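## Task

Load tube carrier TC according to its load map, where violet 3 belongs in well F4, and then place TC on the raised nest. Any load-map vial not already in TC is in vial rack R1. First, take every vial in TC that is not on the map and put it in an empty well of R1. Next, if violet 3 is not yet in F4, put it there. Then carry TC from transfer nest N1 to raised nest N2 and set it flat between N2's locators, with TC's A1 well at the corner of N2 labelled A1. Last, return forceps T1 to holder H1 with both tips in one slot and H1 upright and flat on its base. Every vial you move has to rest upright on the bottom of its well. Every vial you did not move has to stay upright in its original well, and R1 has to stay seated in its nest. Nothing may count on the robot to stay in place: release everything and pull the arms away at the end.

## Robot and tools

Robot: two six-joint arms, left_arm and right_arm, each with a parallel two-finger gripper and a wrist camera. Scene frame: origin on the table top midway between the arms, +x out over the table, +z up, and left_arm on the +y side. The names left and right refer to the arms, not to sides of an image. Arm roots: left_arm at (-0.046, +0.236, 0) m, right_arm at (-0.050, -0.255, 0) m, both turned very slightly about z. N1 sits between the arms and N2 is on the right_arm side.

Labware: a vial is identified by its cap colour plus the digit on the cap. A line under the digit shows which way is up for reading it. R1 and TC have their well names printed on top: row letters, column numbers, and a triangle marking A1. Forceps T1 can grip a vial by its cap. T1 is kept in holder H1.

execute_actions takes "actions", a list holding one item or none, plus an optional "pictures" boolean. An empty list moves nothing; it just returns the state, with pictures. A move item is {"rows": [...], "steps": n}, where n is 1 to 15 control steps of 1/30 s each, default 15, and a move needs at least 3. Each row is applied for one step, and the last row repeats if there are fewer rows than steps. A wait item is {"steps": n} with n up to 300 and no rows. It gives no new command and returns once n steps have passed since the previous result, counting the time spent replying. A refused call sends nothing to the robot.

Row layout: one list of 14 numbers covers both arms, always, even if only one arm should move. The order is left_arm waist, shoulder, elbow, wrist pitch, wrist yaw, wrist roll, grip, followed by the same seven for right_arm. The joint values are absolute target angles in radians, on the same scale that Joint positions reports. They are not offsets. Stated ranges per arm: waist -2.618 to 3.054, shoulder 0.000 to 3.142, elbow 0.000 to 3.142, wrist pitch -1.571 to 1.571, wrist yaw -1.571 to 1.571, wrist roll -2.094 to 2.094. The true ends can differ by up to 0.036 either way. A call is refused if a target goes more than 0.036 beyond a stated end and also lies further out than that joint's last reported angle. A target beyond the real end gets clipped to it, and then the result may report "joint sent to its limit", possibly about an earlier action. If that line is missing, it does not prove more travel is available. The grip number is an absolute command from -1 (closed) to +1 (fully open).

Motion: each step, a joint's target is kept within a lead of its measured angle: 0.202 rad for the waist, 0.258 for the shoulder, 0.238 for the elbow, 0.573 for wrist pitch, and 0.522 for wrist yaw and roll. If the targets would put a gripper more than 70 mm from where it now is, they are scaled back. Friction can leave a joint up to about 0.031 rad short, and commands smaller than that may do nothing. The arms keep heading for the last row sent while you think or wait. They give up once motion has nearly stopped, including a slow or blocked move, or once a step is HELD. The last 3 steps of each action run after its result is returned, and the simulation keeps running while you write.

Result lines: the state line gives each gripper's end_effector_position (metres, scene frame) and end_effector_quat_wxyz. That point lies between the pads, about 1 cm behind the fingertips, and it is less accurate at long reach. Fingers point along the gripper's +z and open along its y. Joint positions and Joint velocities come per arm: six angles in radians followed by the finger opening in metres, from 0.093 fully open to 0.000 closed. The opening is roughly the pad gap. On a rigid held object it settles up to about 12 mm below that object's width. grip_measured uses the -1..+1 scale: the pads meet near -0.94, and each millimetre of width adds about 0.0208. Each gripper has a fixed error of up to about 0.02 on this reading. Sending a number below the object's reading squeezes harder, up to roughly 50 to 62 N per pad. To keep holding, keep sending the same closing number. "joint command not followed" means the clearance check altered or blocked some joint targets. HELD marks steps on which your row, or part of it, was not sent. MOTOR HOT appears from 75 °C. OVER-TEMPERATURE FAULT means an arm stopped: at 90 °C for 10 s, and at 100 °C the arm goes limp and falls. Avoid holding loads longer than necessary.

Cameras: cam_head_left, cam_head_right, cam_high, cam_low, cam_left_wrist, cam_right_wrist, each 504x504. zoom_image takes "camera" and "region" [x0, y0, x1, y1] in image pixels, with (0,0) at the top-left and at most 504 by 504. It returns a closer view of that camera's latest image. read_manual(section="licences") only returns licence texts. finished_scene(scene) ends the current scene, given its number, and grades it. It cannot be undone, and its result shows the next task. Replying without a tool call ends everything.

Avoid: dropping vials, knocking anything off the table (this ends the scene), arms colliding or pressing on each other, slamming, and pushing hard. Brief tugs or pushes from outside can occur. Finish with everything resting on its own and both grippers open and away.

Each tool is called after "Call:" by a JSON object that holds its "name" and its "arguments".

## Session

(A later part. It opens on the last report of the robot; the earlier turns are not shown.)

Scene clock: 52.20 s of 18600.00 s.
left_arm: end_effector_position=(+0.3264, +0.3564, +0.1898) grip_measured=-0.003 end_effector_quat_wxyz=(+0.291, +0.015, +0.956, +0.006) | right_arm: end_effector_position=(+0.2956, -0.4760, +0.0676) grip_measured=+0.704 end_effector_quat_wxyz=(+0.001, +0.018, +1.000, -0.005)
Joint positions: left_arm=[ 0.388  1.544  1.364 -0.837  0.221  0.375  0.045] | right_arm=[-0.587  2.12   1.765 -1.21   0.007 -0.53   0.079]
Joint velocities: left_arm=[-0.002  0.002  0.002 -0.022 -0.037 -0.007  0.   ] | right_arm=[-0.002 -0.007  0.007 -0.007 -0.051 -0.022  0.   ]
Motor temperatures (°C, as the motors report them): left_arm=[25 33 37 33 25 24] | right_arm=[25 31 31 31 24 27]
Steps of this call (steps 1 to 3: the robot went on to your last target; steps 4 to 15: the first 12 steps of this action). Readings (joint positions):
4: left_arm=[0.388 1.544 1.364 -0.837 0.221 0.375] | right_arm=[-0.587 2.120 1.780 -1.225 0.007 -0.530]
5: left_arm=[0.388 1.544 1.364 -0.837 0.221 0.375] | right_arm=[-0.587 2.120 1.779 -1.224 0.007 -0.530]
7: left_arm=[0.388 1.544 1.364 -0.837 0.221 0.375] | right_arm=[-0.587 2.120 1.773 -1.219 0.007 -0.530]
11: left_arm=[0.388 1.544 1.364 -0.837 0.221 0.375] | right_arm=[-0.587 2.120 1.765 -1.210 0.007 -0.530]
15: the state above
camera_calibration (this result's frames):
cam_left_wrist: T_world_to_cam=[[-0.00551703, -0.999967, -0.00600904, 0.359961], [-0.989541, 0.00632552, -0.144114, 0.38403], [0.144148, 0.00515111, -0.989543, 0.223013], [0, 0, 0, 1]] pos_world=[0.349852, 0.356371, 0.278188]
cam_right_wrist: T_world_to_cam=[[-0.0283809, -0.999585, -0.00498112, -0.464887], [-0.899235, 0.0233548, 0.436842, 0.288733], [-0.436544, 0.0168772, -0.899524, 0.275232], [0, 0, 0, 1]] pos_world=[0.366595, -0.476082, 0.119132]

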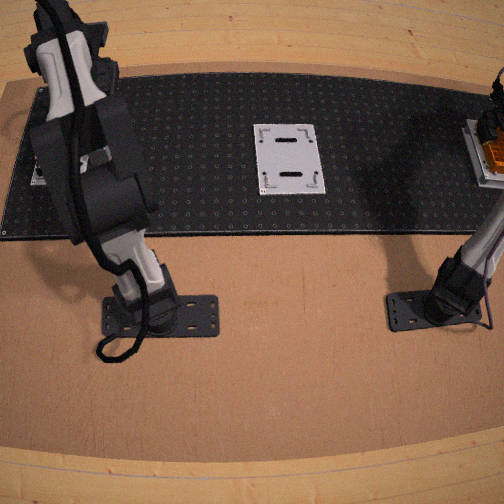

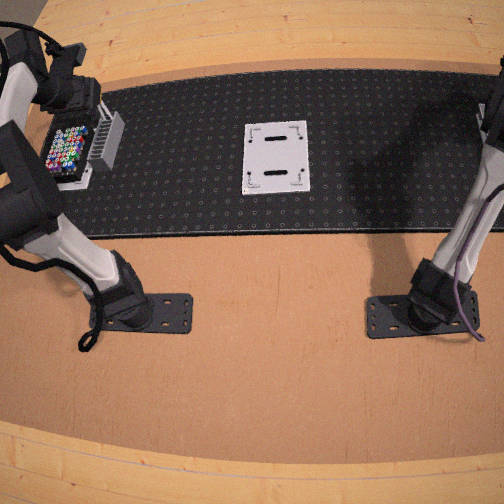

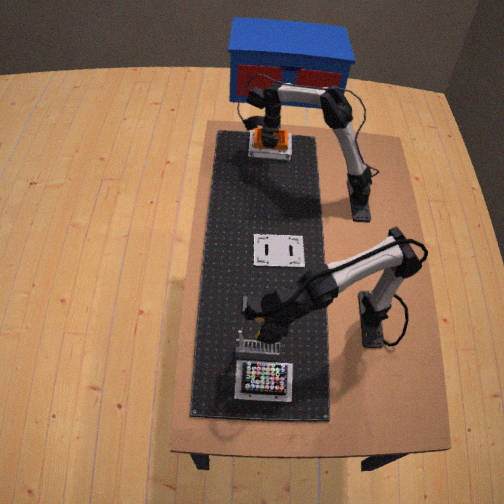

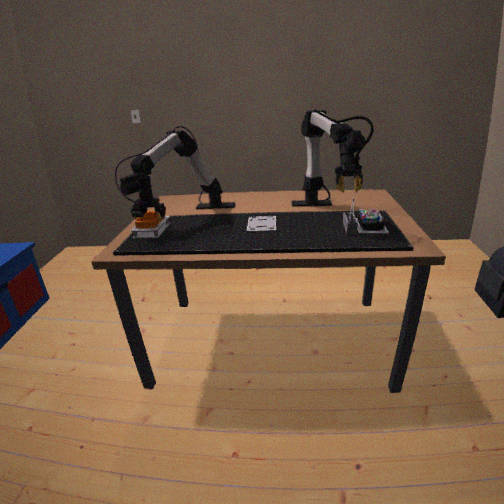

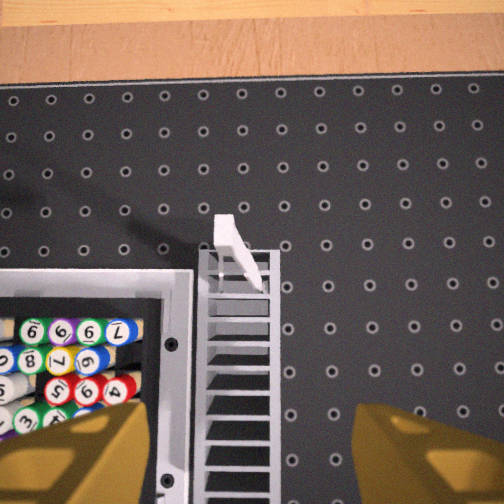

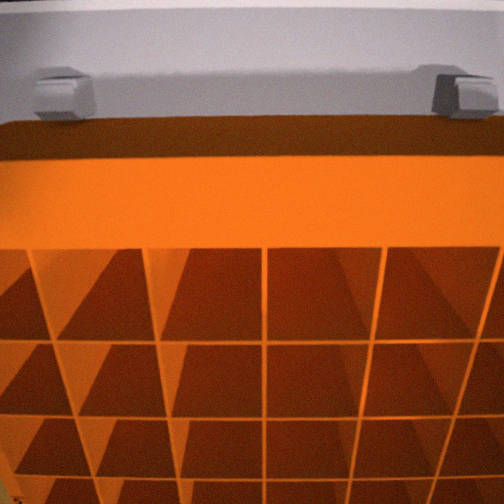

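Seated. Release and lift.

Call:
{"name": "execute_actions", "arguments": {"actions": [{"rows":[[0.4,1.53,1.38,-0.85,0.23,0.38,0,-0.587,2.12,1.76,-1.21,0,-0.53,0.78],[0.4,1.53,1.38,-0.85,0.23,0.38,0,-0.587,2.12,1.76,-1.21,0,-0.53,0.88],[0.4,1.53,1.38,-0.85,0.23,0.38,0,-0.587,2.12,1.76,-1.21,0,-0.53,1],[0.4,1.53,1.38,-0.85,0.23,0.38,0,-0.587,2.12,1.76,-1.21,0,-0.53,1],[0.4,1.53,1.38,-0.85,0.23,0.38,0,-0.587,2.12,1.76,-1.21,0,-0.53,1],[0.4,1.53,1.38,-0.85,0.23,0.38,0,-0.587,2.12,1.76,-1.21,0,-0.53,1],[0.4,1.53,1.38,-0.85,0.23,0.38,0,-0.587,2.12,1.78,-1.245,0,-0.53,1],[0.4,1.53,1.38,-0.85,0.23,0.38,0,-0.587,2.12,1.795,-1.27,0,-0.53,1],[0.4,1.53,1.38,-0.85,0.23,0.38,0,-0.587,2.12,1.815,-1.295,0,-0.53,1],[0.4,1.53,1.38,-0.85,0.23,0.38,0,-0.587,2.12,1.84,-1.32,0,-0.53,1],[0.4,1.53,1.38,-0.85,0.23,0.38,0,-0.587,2.12,1.865,-1.345,0,-0.53,1],[0.4,1.53,1.38,-0.85,0.23,0.38,0,-0.587,2.12,1.89,-1.37,0,-0.53,1],[0.4,1.53,1.38,-0.85,0.23,0.38,0,-0.587,2.12,1.92,-1.4,0,-0.53,1],[0.4,1.53,1.38,-0.85,0.23,0.38,0,-0.587,2.12,1.95,-1.43,0,-0.53,1],[0.4,1.53,1.38,-0.85,0.23,0.38,0,-0.587,2.12,1.99,-1.46,0,-0.53,1]]}]}}

Call:
{"name": "execute_actions", "arguments": {"actions": [{"steps":12}], "pictures": true}}

Scene clock: 52.83 s of 18600.00 s.
left_arm: end_effector_position=(+0.3263, +0.3564, +0.1897) grip_measured=-0.003 end_effector_quat_wxyz=(+0.291, +0.015, +0.957, +0.006) | right_arm: end_effector_position=(+0.2941, -0.4750, +0.0828) grip_measured=+1.000 end_effector_quat_wxyz=(-0.005, +0.018, +1.000, -0.001)
Joint positions: left_arm=[ 0.388  1.544  1.364 -0.838  0.221  0.375  0.045] | right_arm=[-0.587  2.12   1.826 -1.283  0.007 -0.53   0.093]
Joint velocities: left_arm=[ 0.012 -0.017  0.017 -0.007 -0.022  0.022 -0.001] | right_arm=[-0.002 -0.002  0.72  -0.549 -0.007  0.037  0.   ]
Motor temperatures (°C, as the motors report them): left_arm=[25 33 37 32 25 24] | right_arm=[25 32 31 31 24 27]
Steps of this call (steps 1 to 3: the last 3 steps of your previous action; steps 4 to 7: the robot went on to your last target; steps 8 to 19: the first 12 steps of this action). Readings (joint positions):
8: left_arm=[0.388 1.544 1.364 -0.837 0.221 0.375] | right_arm=[-0.587 2.120 1.765 -1.210 0.007 -0.530]
9: left_arm=[0.388 1.544 1.364 -0.837 0.221 0.375] | right_arm=[-0.587 2.120 1.765 -1.210 0.007 -0.530]
11: left_arm=[0.388 1.544 1.364 -0.838 0.221 0.375] | right_arm=[-0.587 2.120 1.765 -1.210 0.007 -0.530]
15: left_arm=[0.388 1.544 1.364 -0.838 0.221 0.375] | right_arm=[-0.587 2.120 1.768 -1.218 0.007 -0.530]
19: the state above

Scene clock: 53.23 s of 18600.00 s.
left_arm: end_effector_position=(+0.3263, +0.3564, +0.1897) grip_measured=-0.003 end_effector_quat_wxyz=(+0.291, +0.015, +0.957, +0.006) | right_arm: end_effector_position=(+0.2961, -0.4763, +0.1269) grip_measured=+1.000 end_effector_quat_wxyz=(+0.006, +0.018, +1.000, -0.008)
Joint positions: left_arm=[ 0.388  1.544  1.364 -0.838  0.221  0.375  0.045] | right_arm=[-0.587  2.11   1.985 -1.428  0.007 -0.53   0.093]
Joint velocities: left_arm=[ 0.007  0.007 -0.017 -0.007  0.037 -0.051 -0.001] | right_arm=[-0.002  0.002 -0.012 -0.066  0.037  0.007  0.   ]
Motor temperatures (°C, as the motors report them): left_arm=[25 34 37 32 25 24] | right_arm=[25 32 31 31 24 27]
Kept back: nothing.
Steps of this call (steps 1 to 3: the last 3 steps of your previous action; steps 4 to 12: the robot went on to your last target). Readings (joint positions):
1: left_arm=[0.388 1.544 1.364 -0.838 0.221 0.375] | right_arm=[-0.587 2.120 1.852 -1.303 0.007 -0.530]
2: left_arm=[0.388 1.544 1.364 -0.838 0.221 0.375] | right_arm=[-0.587 2.120 1.881 -1.324 0.007 -0.530]
4: left_arm=[0.388 1.544 1.364 -0.838 0.221 0.375] | right_arm=[-0.587 2.119 1.942 -1.365 0.007 -0.530]
8: left_arm=[0.388 1.544 1.364 -0.838 0.221 0.375] | right_arm=[-0.587 2.110 1.985 -1.403 0.007 -0.530]
12: the state above
camera_calibration (this result's frames):
cam_left_wrist: T_world_to_cam=[[-0.0055191, -0.999968, -0.00585579, 0.359902], [-0.989591, 0.00630374, -0.143769, 0.383912], [0.143801, 0.00500136, -0.989594, 0.223152], [0, 0, 0, 1]] pos_world=[0.349812, 0.356354, 0.278132]
cam_right_wrist: T_world_to_cam=[[-0.0287427, -0.999586, 0.00106769, -0.465545], [-0.903543, 0.0264378, 0.427681, 0.267182], [-0.427533, 0.011328, -0.903929, 0.324023], [0, 0, 0, 1]] pos_world=[0.36656, -0.476087, 0.179122]

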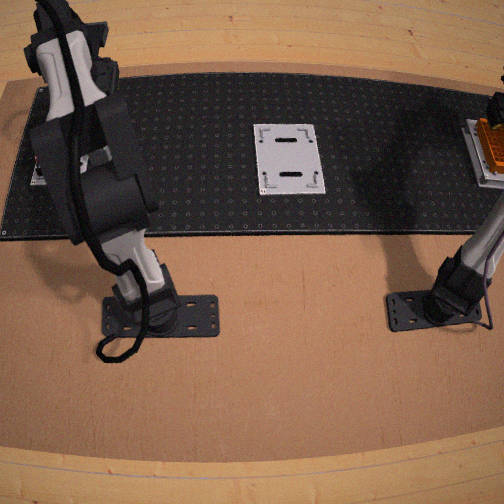

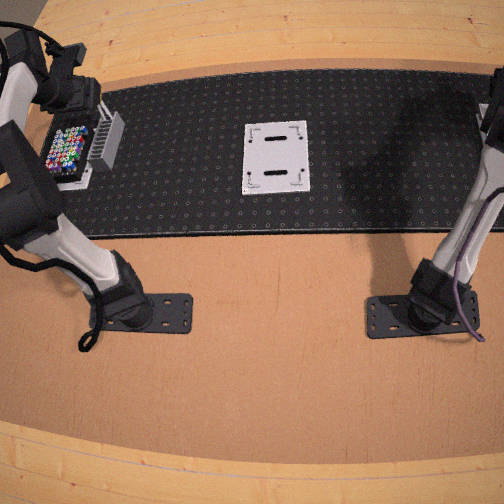

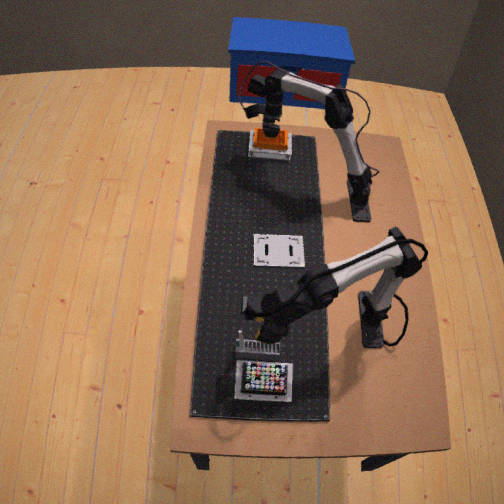

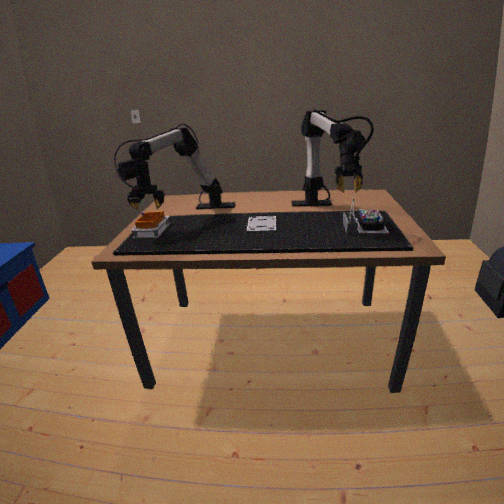

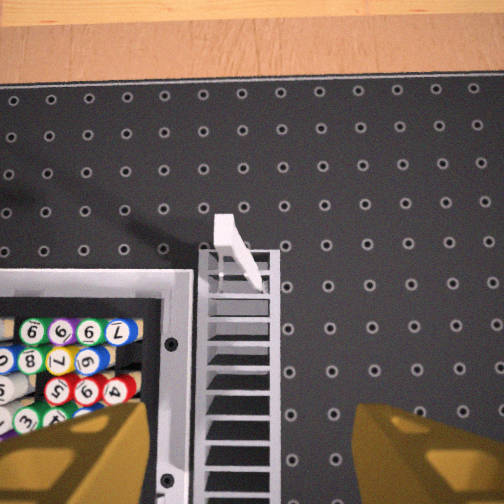

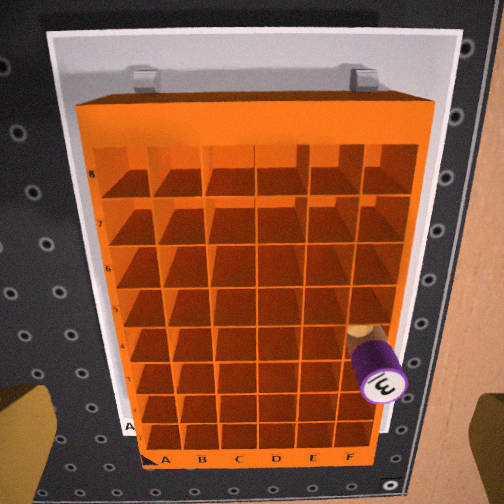

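Call:
{"name": "finished_scene", "arguments": {"scene": 2}}

The scene is finished: the task was done.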